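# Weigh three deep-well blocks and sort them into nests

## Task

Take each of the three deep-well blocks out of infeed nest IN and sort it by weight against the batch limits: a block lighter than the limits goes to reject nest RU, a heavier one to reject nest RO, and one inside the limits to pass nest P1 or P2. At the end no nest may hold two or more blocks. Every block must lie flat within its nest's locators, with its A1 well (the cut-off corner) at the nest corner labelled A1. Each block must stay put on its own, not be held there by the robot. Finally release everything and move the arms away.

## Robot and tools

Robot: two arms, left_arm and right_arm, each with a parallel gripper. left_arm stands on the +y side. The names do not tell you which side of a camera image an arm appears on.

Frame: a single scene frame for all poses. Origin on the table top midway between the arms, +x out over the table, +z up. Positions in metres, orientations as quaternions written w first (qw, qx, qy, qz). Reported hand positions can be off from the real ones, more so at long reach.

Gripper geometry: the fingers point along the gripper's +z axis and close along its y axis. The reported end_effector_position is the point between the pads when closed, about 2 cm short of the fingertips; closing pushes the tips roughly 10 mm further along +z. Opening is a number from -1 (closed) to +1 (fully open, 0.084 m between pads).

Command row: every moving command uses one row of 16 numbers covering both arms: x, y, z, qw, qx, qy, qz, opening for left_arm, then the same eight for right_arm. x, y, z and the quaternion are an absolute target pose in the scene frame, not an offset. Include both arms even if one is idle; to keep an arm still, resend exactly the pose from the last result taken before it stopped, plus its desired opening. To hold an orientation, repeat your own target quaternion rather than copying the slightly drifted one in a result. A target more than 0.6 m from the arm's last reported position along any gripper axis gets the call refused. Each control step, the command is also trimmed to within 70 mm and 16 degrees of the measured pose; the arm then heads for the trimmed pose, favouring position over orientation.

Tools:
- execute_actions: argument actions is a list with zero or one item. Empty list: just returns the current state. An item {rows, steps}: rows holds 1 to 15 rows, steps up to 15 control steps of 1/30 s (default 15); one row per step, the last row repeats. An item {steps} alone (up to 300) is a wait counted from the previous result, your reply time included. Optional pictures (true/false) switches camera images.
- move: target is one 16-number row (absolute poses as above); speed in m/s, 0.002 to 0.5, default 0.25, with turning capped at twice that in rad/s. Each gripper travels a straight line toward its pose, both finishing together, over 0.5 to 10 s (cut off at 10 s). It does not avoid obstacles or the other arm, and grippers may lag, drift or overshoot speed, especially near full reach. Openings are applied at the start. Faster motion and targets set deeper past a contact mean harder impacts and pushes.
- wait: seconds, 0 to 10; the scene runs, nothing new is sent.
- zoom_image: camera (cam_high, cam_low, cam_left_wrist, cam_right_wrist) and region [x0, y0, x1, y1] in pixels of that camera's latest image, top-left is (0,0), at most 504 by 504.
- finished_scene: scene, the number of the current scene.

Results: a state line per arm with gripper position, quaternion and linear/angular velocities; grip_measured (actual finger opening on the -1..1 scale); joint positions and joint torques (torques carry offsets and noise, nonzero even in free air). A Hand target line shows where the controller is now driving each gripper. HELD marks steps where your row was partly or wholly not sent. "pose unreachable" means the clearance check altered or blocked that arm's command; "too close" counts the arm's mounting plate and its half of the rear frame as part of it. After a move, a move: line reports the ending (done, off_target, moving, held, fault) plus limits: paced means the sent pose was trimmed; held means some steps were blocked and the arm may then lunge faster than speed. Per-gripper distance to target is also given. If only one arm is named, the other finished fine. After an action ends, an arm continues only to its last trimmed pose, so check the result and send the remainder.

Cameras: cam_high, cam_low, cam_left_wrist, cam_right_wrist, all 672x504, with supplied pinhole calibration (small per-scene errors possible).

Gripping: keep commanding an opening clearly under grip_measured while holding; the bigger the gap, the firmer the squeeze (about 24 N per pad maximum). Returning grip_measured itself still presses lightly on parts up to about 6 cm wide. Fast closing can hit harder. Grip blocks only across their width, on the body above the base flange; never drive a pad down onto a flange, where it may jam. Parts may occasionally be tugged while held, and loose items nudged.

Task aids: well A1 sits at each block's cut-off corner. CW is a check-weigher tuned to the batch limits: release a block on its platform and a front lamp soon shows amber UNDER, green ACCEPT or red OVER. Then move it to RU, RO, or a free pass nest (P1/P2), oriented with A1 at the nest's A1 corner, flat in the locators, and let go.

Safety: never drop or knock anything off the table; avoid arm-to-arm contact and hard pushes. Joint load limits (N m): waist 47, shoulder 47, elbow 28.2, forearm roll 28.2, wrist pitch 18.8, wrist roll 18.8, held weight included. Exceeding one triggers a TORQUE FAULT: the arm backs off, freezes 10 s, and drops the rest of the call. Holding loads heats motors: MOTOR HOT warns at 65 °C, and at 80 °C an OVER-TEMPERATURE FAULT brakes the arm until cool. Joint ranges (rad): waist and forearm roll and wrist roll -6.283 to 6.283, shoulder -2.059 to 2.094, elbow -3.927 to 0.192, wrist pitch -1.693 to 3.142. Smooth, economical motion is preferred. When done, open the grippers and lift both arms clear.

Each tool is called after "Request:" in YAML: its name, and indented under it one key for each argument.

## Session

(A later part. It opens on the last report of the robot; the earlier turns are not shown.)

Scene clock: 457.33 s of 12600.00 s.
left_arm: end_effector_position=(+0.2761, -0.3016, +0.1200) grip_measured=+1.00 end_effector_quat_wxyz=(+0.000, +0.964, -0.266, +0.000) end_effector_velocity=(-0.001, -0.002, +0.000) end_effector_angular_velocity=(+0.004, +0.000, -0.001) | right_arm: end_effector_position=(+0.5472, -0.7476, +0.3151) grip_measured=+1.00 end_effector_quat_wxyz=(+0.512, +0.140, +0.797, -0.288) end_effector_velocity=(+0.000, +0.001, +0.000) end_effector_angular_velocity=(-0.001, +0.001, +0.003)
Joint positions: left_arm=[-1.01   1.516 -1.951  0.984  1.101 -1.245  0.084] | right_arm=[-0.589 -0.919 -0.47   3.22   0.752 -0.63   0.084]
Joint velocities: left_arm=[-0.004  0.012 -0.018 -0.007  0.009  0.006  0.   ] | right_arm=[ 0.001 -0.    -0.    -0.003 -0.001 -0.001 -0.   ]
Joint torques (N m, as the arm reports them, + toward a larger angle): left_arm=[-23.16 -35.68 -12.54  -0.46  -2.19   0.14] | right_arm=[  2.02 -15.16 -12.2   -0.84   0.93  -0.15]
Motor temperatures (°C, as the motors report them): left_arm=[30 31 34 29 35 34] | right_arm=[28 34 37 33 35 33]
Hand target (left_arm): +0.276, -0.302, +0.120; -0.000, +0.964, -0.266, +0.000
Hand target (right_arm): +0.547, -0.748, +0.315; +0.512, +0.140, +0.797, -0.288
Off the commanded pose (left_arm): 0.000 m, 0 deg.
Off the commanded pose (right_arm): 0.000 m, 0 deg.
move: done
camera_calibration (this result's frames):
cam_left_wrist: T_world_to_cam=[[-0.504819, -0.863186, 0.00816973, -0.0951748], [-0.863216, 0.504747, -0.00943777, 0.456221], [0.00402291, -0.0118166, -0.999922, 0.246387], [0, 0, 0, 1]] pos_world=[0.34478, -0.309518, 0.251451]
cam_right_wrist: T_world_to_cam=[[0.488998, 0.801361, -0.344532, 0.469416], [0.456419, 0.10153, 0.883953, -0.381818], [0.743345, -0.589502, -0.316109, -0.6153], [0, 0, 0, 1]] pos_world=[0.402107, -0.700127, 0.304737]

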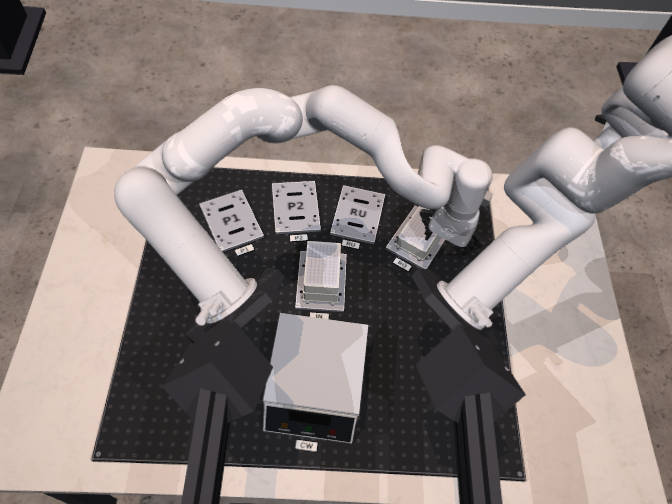

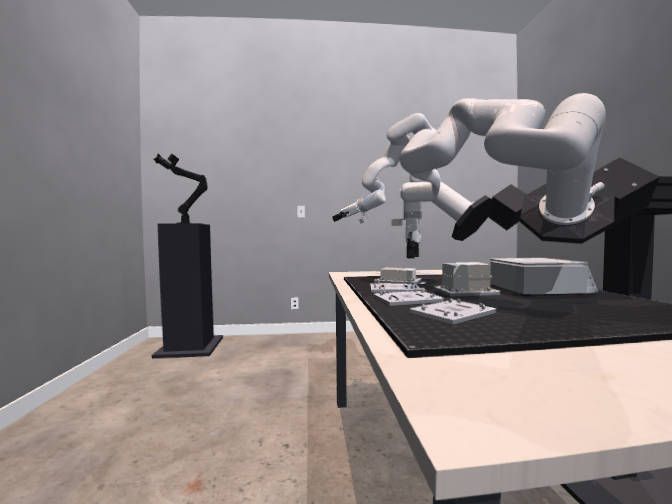

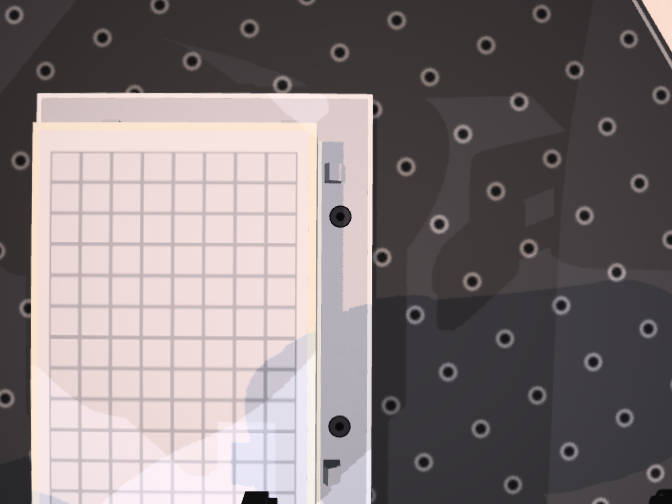

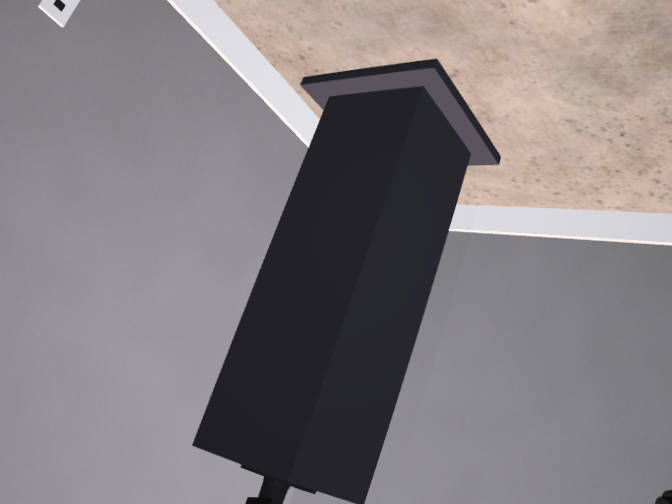

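Request:
move:
  target: [0.3838,-0.2769,0.10,0,0.9639,-0.2664,0,1,0.5472,-0.7476,0.3151,0.512,0.140,0.797,-0.288,1]
  speed: 0.1

Request:
move:
  target: [0.3838,-0.2769,0.064,0,0.9639,-0.2664,0,1,0.5472,-0.7476,0.3151,0.512,0.140,0.797,-0.288,1]
  speed: 0.015

Request:
move:
  target: [0.3831,-0.2781,0.064,0,0.9639,-0.2664,0,1,0.5472,-0.7476,0.3151,0.512,0.140,0.797,-0.288,1]
  speed: 0.003

Request:
zoom_image:
  camera: "cam_low"
  region: [350,230,450,300]

Scene clock: 497.27 s of 12600.00 s.
left_arm: end_effector_position=(+0.3830, -0.2773, +0.1002) grip_measured=+1.00 end_effector_quat_wxyz=(-0.000, +0.964, -0.267, -0.000) end_effector_velocity=(+0.004, -0.000, -0.000) end_effector_angular_velocity=(-0.001, +0.000, +0.001) | right_arm: end_effector_position=(+0.5472, -0.7476, +0.3151) grip_measured=+1.00 end_effector_quat_wxyz=(+0.512, +0.140, +0.797, -0.288) end_effector_velocity=(-0.000, +0.000, -0.000) end_effector_angular_velocity=(+0.001, +0.001, +0.000)
Joint positions: left_arm=[-0.863  1.458 -2.034  1.034  1.116 -1.068  0.084] | right_arm=[-0.589 -0.919 -0.47   3.22   0.752 -0.63   0.084]
Joint velocities: left_arm=[ 0.004  0.003 -0.012 -0.001  0.002  0.01   0.   ] | right_arm=[-0.     0.     0.     0.    -0.001 -0.    -0.   ]
Joint torques (N m, as the arm reports them, + toward a larger angle): left_arm=[-25.22 -33.94 -12.19  -0.51  -2.07  -0.17] | right_arm=[  2.13 -15.88 -12.15  -0.54   0.56  -0.18]
Motor temperatures (°C, as the motors report them): left_arm=[30 31 35 29 35 34] | right_arm=[28 34 37 33 35 33]
Hand target (left_arm): +0.384, -0.277, +0.100; -0.000, +0.964, -0.266, -0.000
Hand target (right_arm): +0.547, -0.748, +0.315; +0.512, +0.140, +0.797, -0.288
Off the commanded pose (left_arm): 0.001 m, 0 deg.
Off the commanded pose (right_arm): 0.000 m, 0 deg.
After step 90, 35.37 s passed at rest.
move: done
camera_calibration (this result's frames):
cam_left_wrist: T_world_to_cam=[[-0.505752, -0.862641, 0.0080956, -0.0195439], [-0.862672, 0.505688, -0.00872549, 0.536065], [0.00343312, -0.0113968, -0.999929, 0.226809], [0, 0, 0, 1]] pos_world=[0.451785, -0.285356, 0.231628]
cam_right_wrist: T_world_to_cam=[[0.488998, 0.801361, -0.344532, 0.469416], [0.456419, 0.10153, 0.883953, -0.381818], [0.743346, -0.589502, -0.316109, -0.6153], [0, 0, 0, 1]] pos_world=[0.402107, -0.700127, 0.304737]

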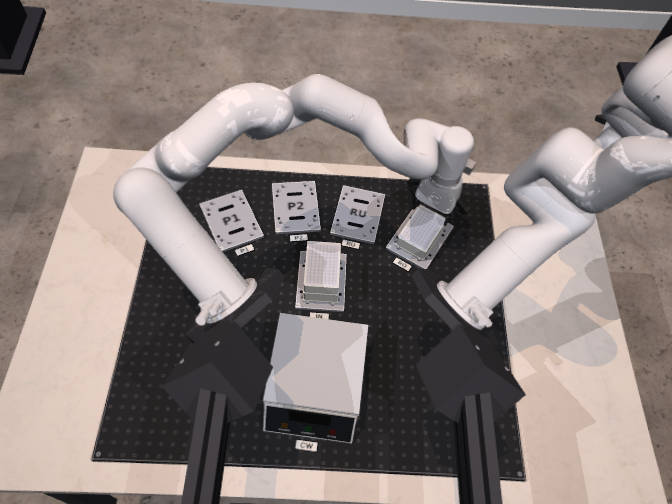

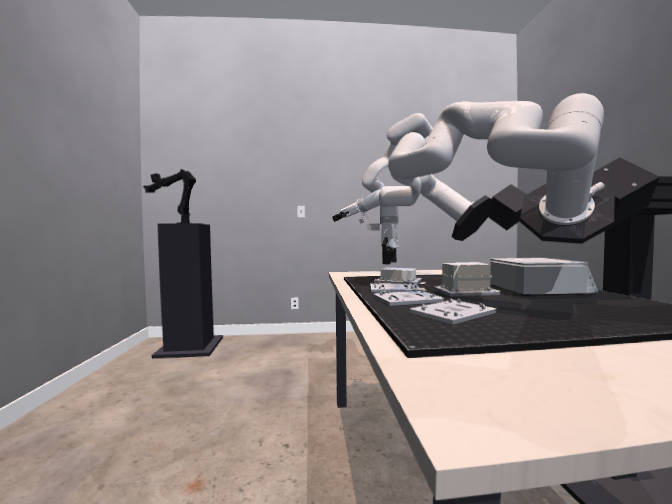

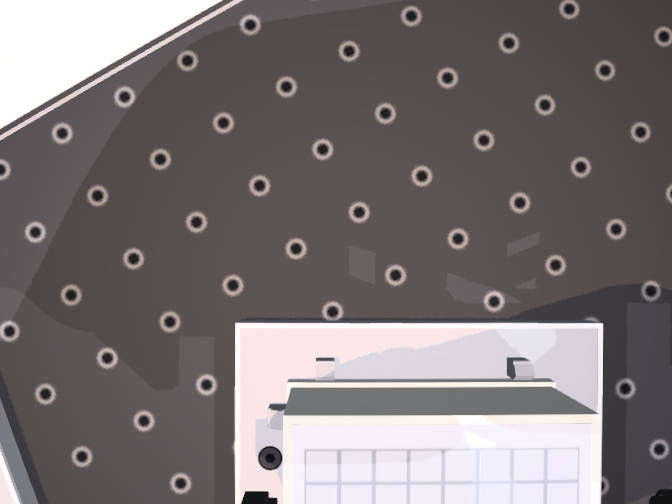

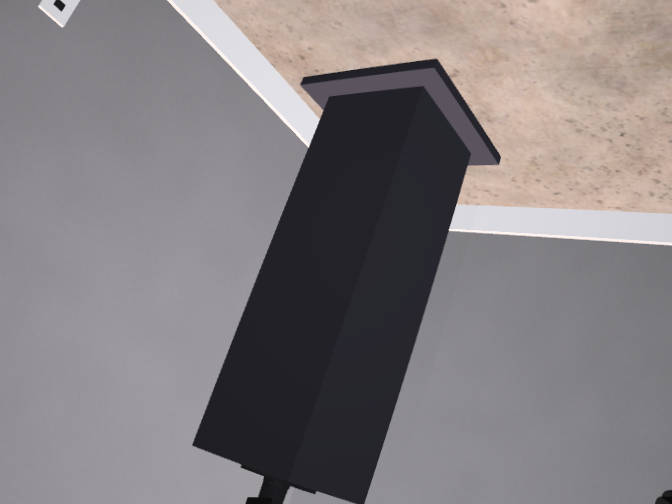

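Scene clock: 499.97 s of 12600.00 s.
left_arm: end_effector_position=(+0.3838, -0.2769, +0.0642) grip_measured=+1.00 end_effector_quat_wxyz=(+0.000, +0.964, -0.266, -0.000) end_effector_velocity=(+0.001, +0.000, -0.002) end_effector_angular_velocity=(+0.000, +0.000, +0.002) | right_arm: end_effector_position=(+0.5472, -0.7476, +0.3151) grip_measured=+1.00 end_effector_quat_wxyz=(+0.512, +0.140, +0.797, -0.288) end_effector_velocity=(+0.000, -0.000, +0.000) end_effector_angular_velocity=(-0.001, -0.001, +0.001)
Joint positions: left_arm=[-0.81   1.525 -2.09   1.076  1.086 -1.063  0.084] | right_arm=[-0.589 -0.919 -0.47   3.22   0.752 -0.63   0.084]
Joint velocities: left_arm=[ 0.004  0.004 -0.007  0.002 -0.001  0.002 -0.   ] | right_arm=[ 0.     0.    -0.    -0.001  0.001  0.     0.   ]
Joint torques (N m, as the arm reports them, + toward a larger angle): left_arm=[-25.55 -33.38 -11.48  -0.44  -2.26   0.08] | right_arm=[  1.41 -15.57 -12.45  -0.38   0.78   0.19]
Motor temperatures (°C, as the motors report them): left_arm=[30 31 35 29 35 34] | right_arm=[28 34 37 33 35 33]
Hand target (left_arm): +0.384, -0.277, +0.064; +0.000, +0.964, -0.266, -0.000
Hand target (right_arm): +0.547, -0.748, +0.315; +0.512, +0.140, +0.797, -0.288
Off the commanded pose (left_arm): 0.000 m, 0 deg.
Off the commanded pose (right_arm): 0.000 m, 0 deg.
move: done
camera_calibration (this result's frames):
cam_left_wrist: T_world_to_cam=[[-0.505312, -0.862897, 0.00828061, -0.0188187], [-0.862929, 0.505245, -0.00898119, 0.536171], [0.00356611, -0.0116839, -0.999925, 0.190716], [0, 0, 0, 1]] pos_world=[0.452488, -0.284908, 0.195673]
cam_right_wrist: T_world_to_cam=[[0.488998, 0.801361, -0.344532, 0.469416], [0.456419, 0.10153, 0.883953, -0.381818], [0.743345, -0.589502, -0.316109, -0.6153], [0, 0, 0, 1]] pos_world=[0.402107, -0.700127, 0.304737]

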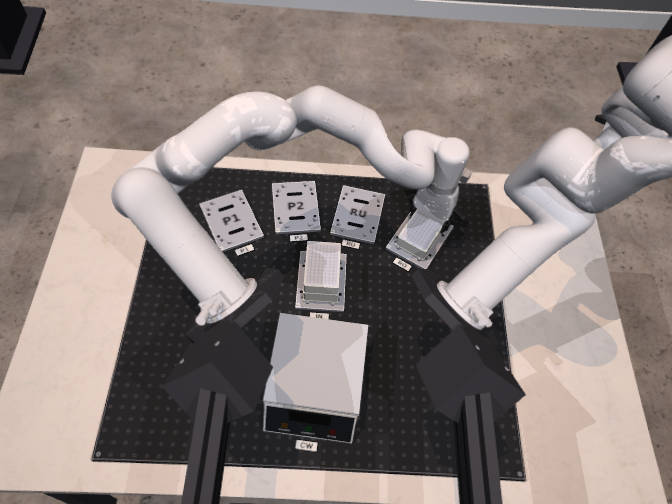

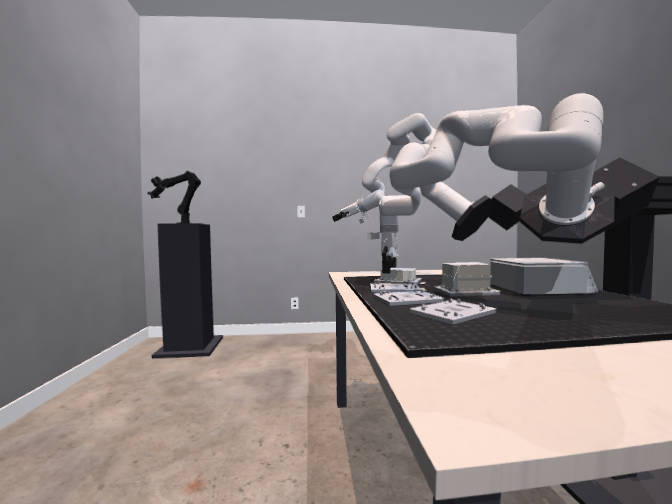

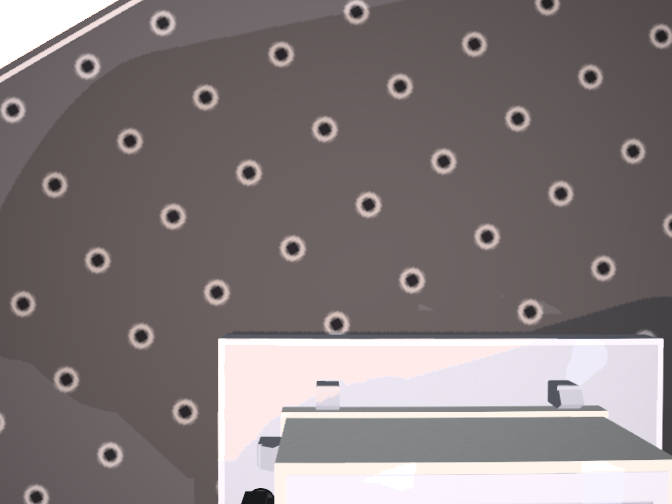

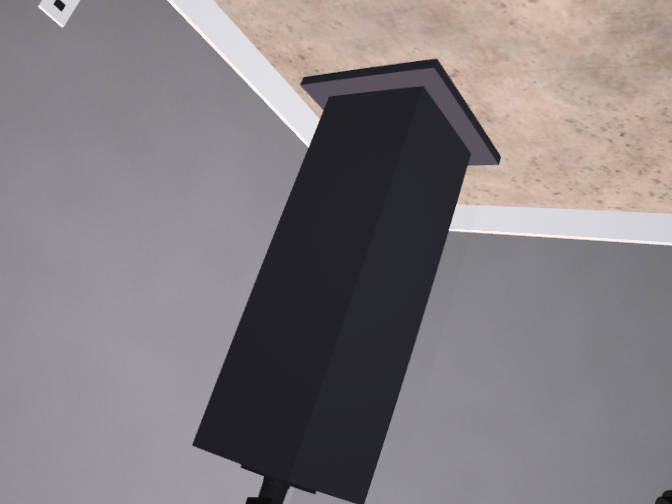

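Scene clock: 500.67 s of 12600.00 s.
left_arm: end_effector_position=(+0.3833, -0.2781, +0.0641) grip_measured=+1.00 end_effector_quat_wxyz=(+0.000, +0.964, -0.266, +0.000) end_effector_velocity=(-0.001, +0.001, -0.002) end_effector_angular_velocity=(+0.004, +0.002, +0.000) | right_arm: end_effector_position=(+0.5472, -0.7476, +0.3151) grip_measured=+1.00 end_effector_quat_wxyz=(+0.512, +0.140, +0.797, -0.288) end_effector_velocity=(-0.000, -0.000, -0.000) end_effector_angular_velocity=(+0.001, -0.000, -0.002)
Joint positions: left_arm=[-0.811  1.53  -2.097  1.075  1.087 -1.062  0.084] | right_arm=[-0.589 -0.919 -0.47   3.22   0.752 -0.63   0.084]
Joint velocities: left_arm=[ 0.001  0.004 -0.004 -0.001  0.003  0.001  0.   ] | right_arm=[-0.001  0.    -0.     0.002  0.     0.001  0.   ]
Joint torques (N m, as the arm reports them, + toward a larger angle): left_arm=[-25.73 -32.72 -11.11  -0.48  -2.25   0.06] | right_arm=[  1.36 -15.51 -12.22  -0.37   0.84  -0.21]
Motor temperatures (°C, as the motors report them): left_arm=[30 31 35 29 35 34] | right_arm=[28 34 37 33 35 33]
Hand target (left_arm): +0.383, -0.278, +0.064; -0.000, +0.964, -0.266, +0.000
Hand target (right_arm): +0.547, -0.748, +0.315; +0.512, +0.140, +0.797, -0.288
Off the commanded pose (left_arm): 0.000 m, 0 deg.
Off the commanded pose (right_arm): 0.000 m, 0 deg.
move: done
camera_calibration (this result's frames):
cam_left_wrist: T_world_to_cam=[[-0.505114, -0.863014, 0.00822184, -0.0201356], [-0.863044, 0.505043, -0.00929834, 0.536316], [0.00387221, -0.0117925, -0.999923, 0.190419], [0, 0, 0, 1]] pos_world=[0.451957, -0.285995, 0.195556]
cam_right_wrist: T_world_to_cam=[[0.488998, 0.801361, -0.344532, 0.469416], [0.456419, 0.10153, 0.883953, -0.381819], [0.743345, -0.589502, -0.316109, -0.6153], [0, 0, 0, 1]] pos_world=[0.402107, -0.700127, 0.304737]

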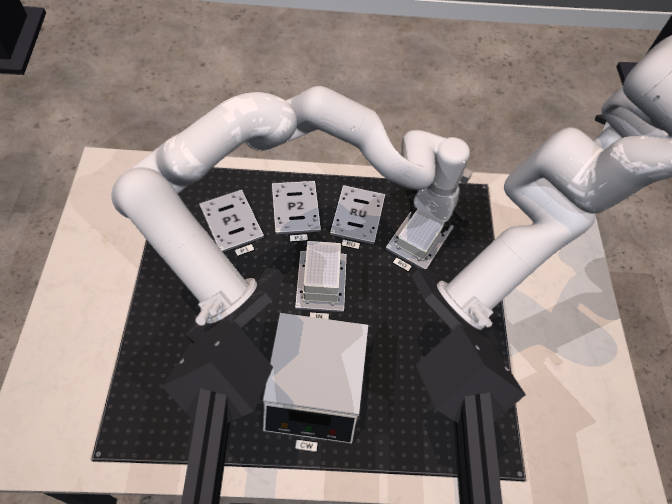

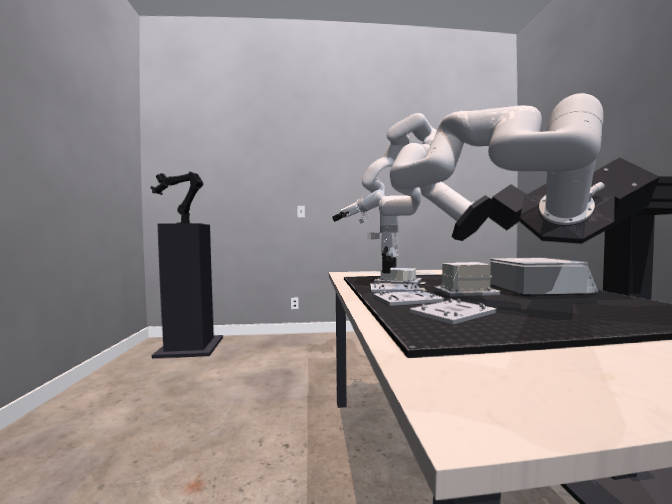

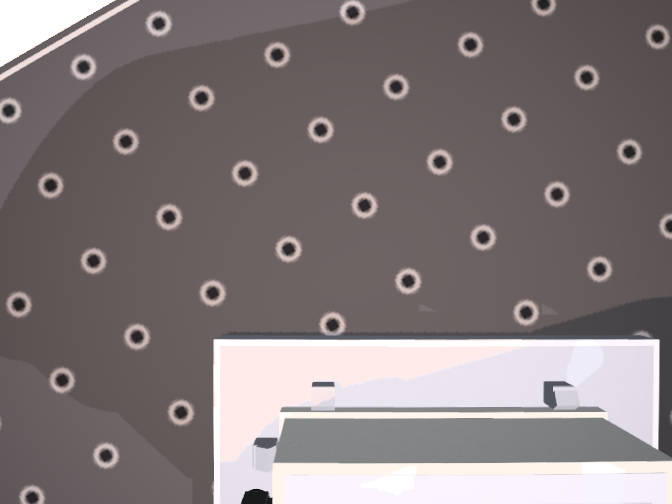

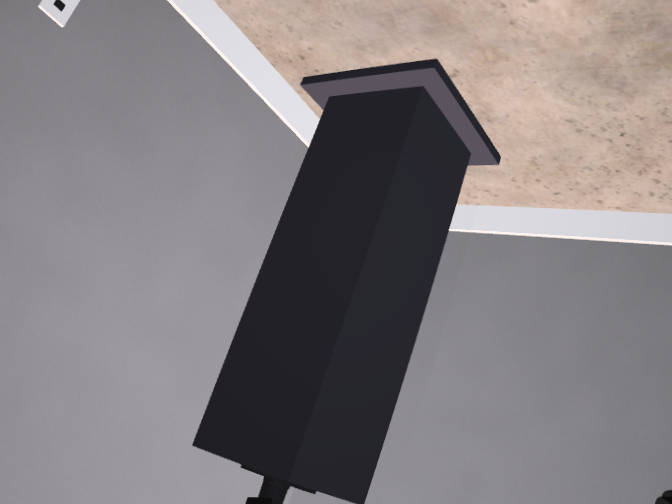

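Region (350, 230, 450, 300) of cam_low's 672x504 image, scaled by 5.040, with more detail than that image has; it fills the top 353 rows of this view, and the rest is white.

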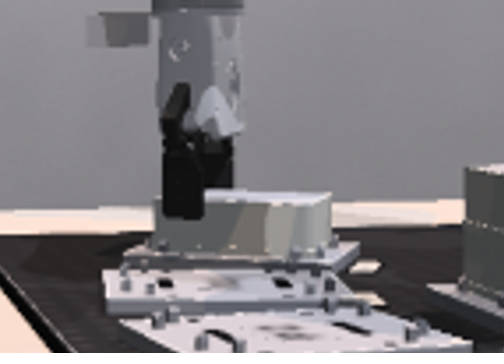

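Request:
move:
  target: [0.3836,-0.2773,0.064,0,0.9639,-0.2664,0,1,0.5472,-0.7476,0.3151,0.512,0.140,0.797,-0.288,1]
  speed: 0.003

Request:
move:
  target: [0.3836,-0.2773,0.13,0,0.9639,-0.2664,0,1,0.5472,-0.7476,0.3151,0.512,0.140,0.797,-0.288,1]
  speed: 0.03

Request:
zoom_image:
  camera: "cam_low"
  region: [365,250,435,295]

Scene clock: 514.50 s of 12600.00 s.
left_arm: end_effector_position=(+0.3836, -0.2773, +0.0640) grip_measured=+1.00 end_effector_quat_wxyz=(-0.000, +0.964, -0.266, -0.000) end_effector_velocity=(-0.000, -0.000, +0.000) end_effector_angular_velocity=(-0.001, -0.000, -0.001) | right_arm: end_effector_position=(+0.5472, -0.7476, +0.3151) grip_measured=+1.00 end_effector_quat_wxyz=(+0.512, +0.140, +0.797, -0.288) end_effector_velocity=(+0.000, +0.000, -0.000) end_effector_angular_velocity=(+0.001, +0.001, +0.001)
Joint positions: left_arm=[-0.81   1.527 -2.093  1.076  1.086 -1.062  0.084] | right_arm=[-0.589 -0.919 -0.47   3.22   0.752 -0.63   0.084]
Joint velocities: left_arm=[-0.    -0.002  0.003  0.001 -0.002 -0.    -0.   ] | right_arm=[ 0.     0.     0.    -0.001 -0.001  0.     0.   ]
Joint torques (N m, as the arm reports them, + toward a larger angle): left_arm=[-25.44 -33.25 -11.52  -0.5   -2.17  -0.01] | right_arm=[  1.84 -15.55 -12.4   -0.86   1.12  -0.14]
Motor temperatures (°C, as the motors report them): left_arm=[30 31 34 29 35 34] | right_arm=[28 34 37 33 35 33]
Hand target (left_arm): +0.384, -0.277, +0.064; +0.000, +0.964, -0.266, -0.000
Hand target (right_arm): +0.547, -0.748, +0.315; +0.512, +0.140, +0.797, -0.288
Off the commanded pose (left_arm): 0.000 m, 0 deg.
Off the commanded pose (right_arm): 0.000 m, 0 deg.
After step 90, 10.13 s passed at rest.
move: done
camera_calibration (this result's frames):
cam_left_wrist: T_world_to_cam=[[-0.505227, -0.862948, 0.00816586, -0.0193093], [-0.862978, 0.50516, -0.0090511, 0.536204], [0.00368556, -0.0116198, -0.999926, 0.19044], [0, 0, 0, 1]] pos_world=[0.452275, -0.285318, 0.195437]
cam_right_wrist: T_world_to_cam=[[0.488998, 0.801361, -0.344532, 0.469416], [0.456419, 0.101529, 0.883953, -0.381819], [0.743345, -0.589502, -0.316109, -0.6153], [0, 0, 0, 1]] pos_world=[0.402107, -0.700127, 0.304737]

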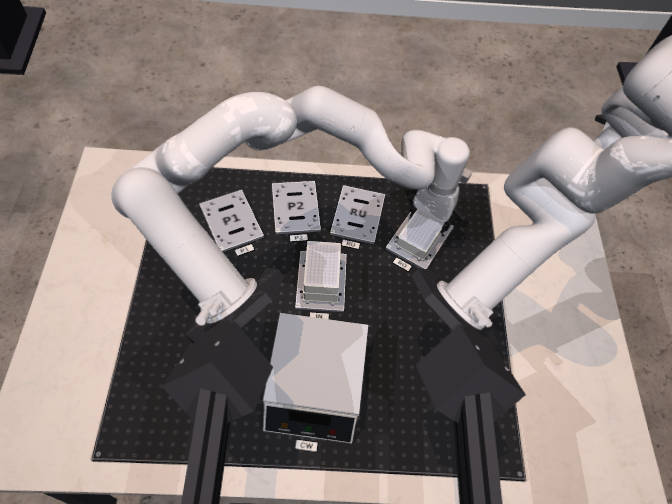

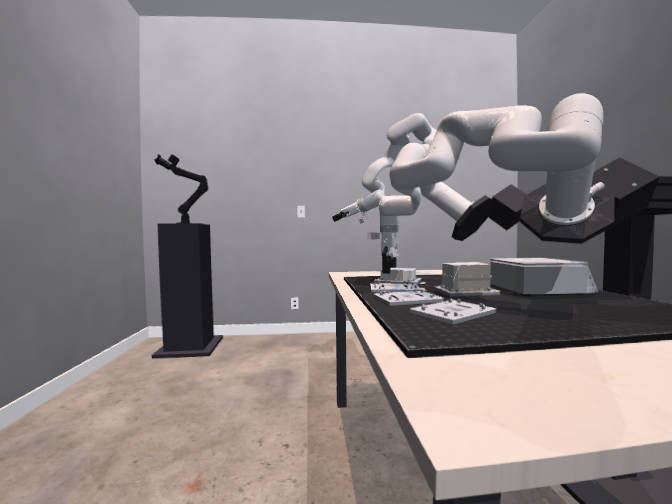

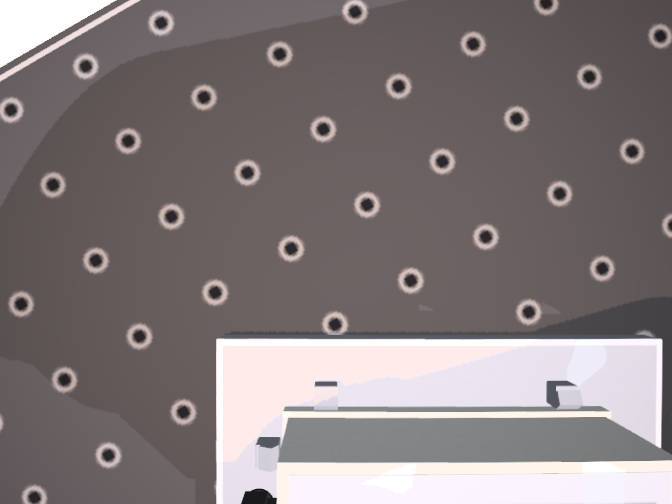

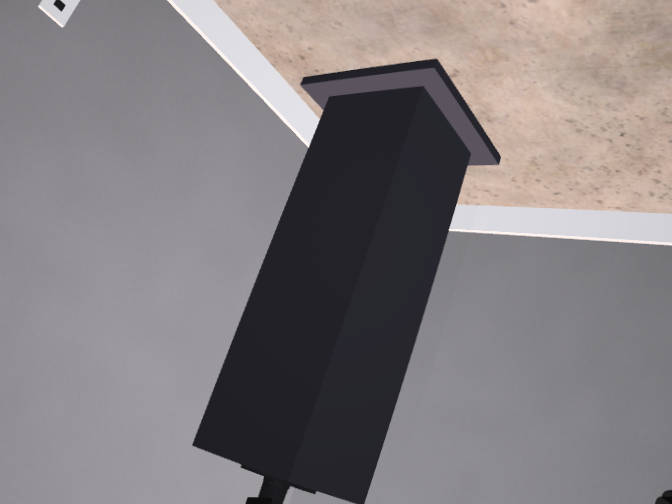

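Scene clock: 517.07 s of 12600.00 s.
left_arm: end_effector_position=(+0.3835, -0.2772, +0.1296) grip_measured=+1.00 end_effector_quat_wxyz=(-0.000, +0.964, -0.266, +0.000) end_effector_velocity=(-0.001, +0.000, +0.002) end_effector_angular_velocity=(+0.002, +0.001, -0.002) | right_arm: end_effector_position=(+0.5472, -0.7476, +0.3151) grip_measured=+1.00 end_effector_quat_wxyz=(+0.512, +0.140, +0.797, -0.288) end_effector_velocity=(-0.000, -0.000, +0.000) end_effector_angular_velocity=(+0.000, -0.001, -0.002)
Joint positions: left_arm=[-0.904  1.409 -2.002  0.999  1.144 -1.066  0.084] | right_arm=[-0.589 -0.919 -0.47   3.22   0.752 -0.63   0.084]
Joint velocities: left_arm=[-0.003 -0.003  0.004 -0.003  0.003  0.    -0.   ] | right_arm=[ 0.    -0.    -0.     0.002  0.001 -0.001  0.   ]
Joint torques (N m, as the arm reports them, + toward a larger angle): left_arm=[-25.59 -34.55 -12.71  -0.47  -2.1   -0.01] | right_arm=[  1.48 -14.77 -12.01  -0.41   0.9   -0.19]
Motor temperatures (°C, as the motors report them): left_arm=[30 31 34 29 35 34] | right_arm=[28 34 37 33 35 33]
Hand target (left_arm): +0.384, -0.277, +0.130; -0.000, +0.964, -0.266, +0.000
Hand target (right_arm): +0.547, -0.748, +0.315; +0.512, +0.140, +0.797, -0.288
Off the commanded pose (left_arm): 0.000 m, 0 deg.
Off the commanded pose (right_arm): 0.000 m, 0 deg.
move: done
camera_calibration (this result's frames):
cam_left_wrist: T_world_to_cam=[[-0.505153, -0.862994, 0.00788558, -0.0197161], [-0.863021, 0.505087, -0.00904618, 0.536693], [0.0038239, -0.0113751, -0.999928, 0.256098], [0, 0, 0, 1]] pos_world=[0.452239, -0.285178, 0.26109]
cam_right_wrist: T_world_to_cam=[[0.488998, 0.801361, -0.344532, 0.469416], [0.456419, 0.10153, 0.883953, -0.381818], [0.743346, -0.589502, -0.316109, -0.615301], [0, 0, 0, 1]] pos_world=[0.402107, -0.700127, 0.304737]

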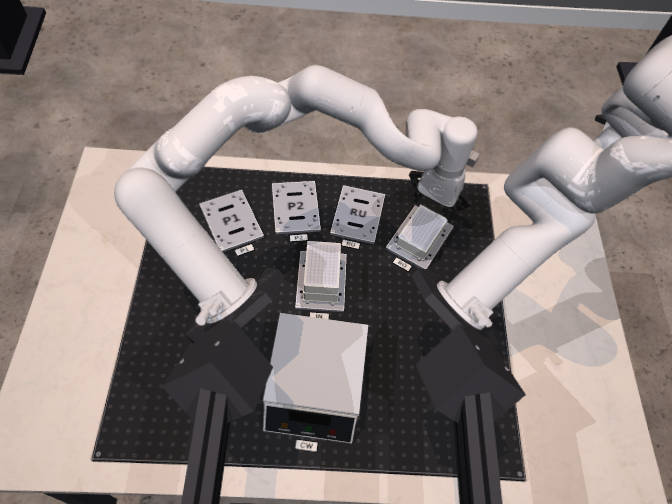

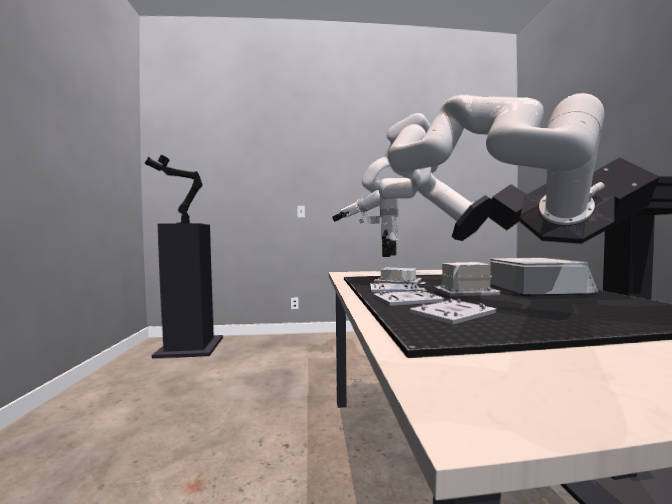

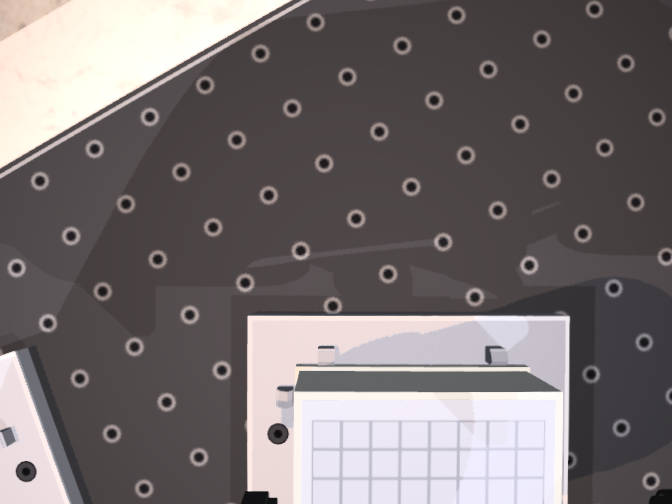

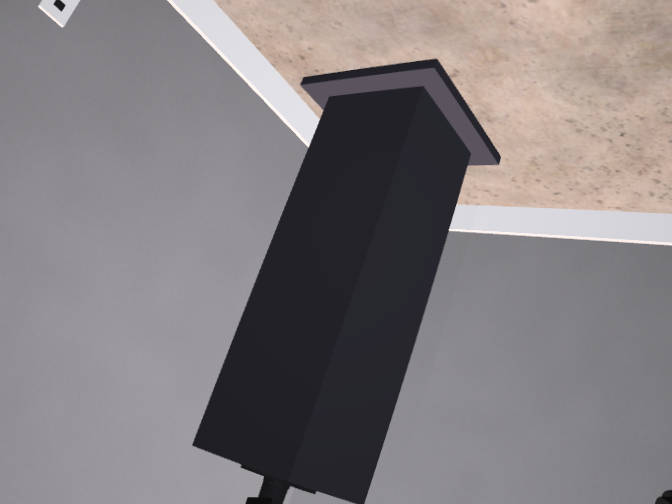

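Region (365, 250, 435, 295) of cam_low's 672x504 image, scaled by 7.200, with more detail than that image has; it fills the top 324 rows of this view, and the rest is white.

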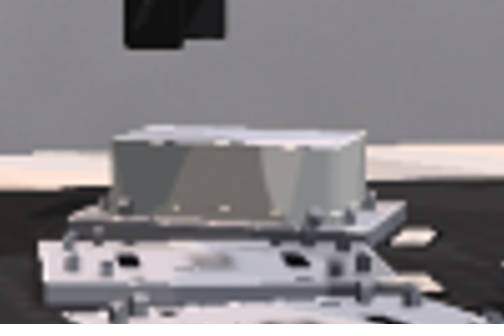

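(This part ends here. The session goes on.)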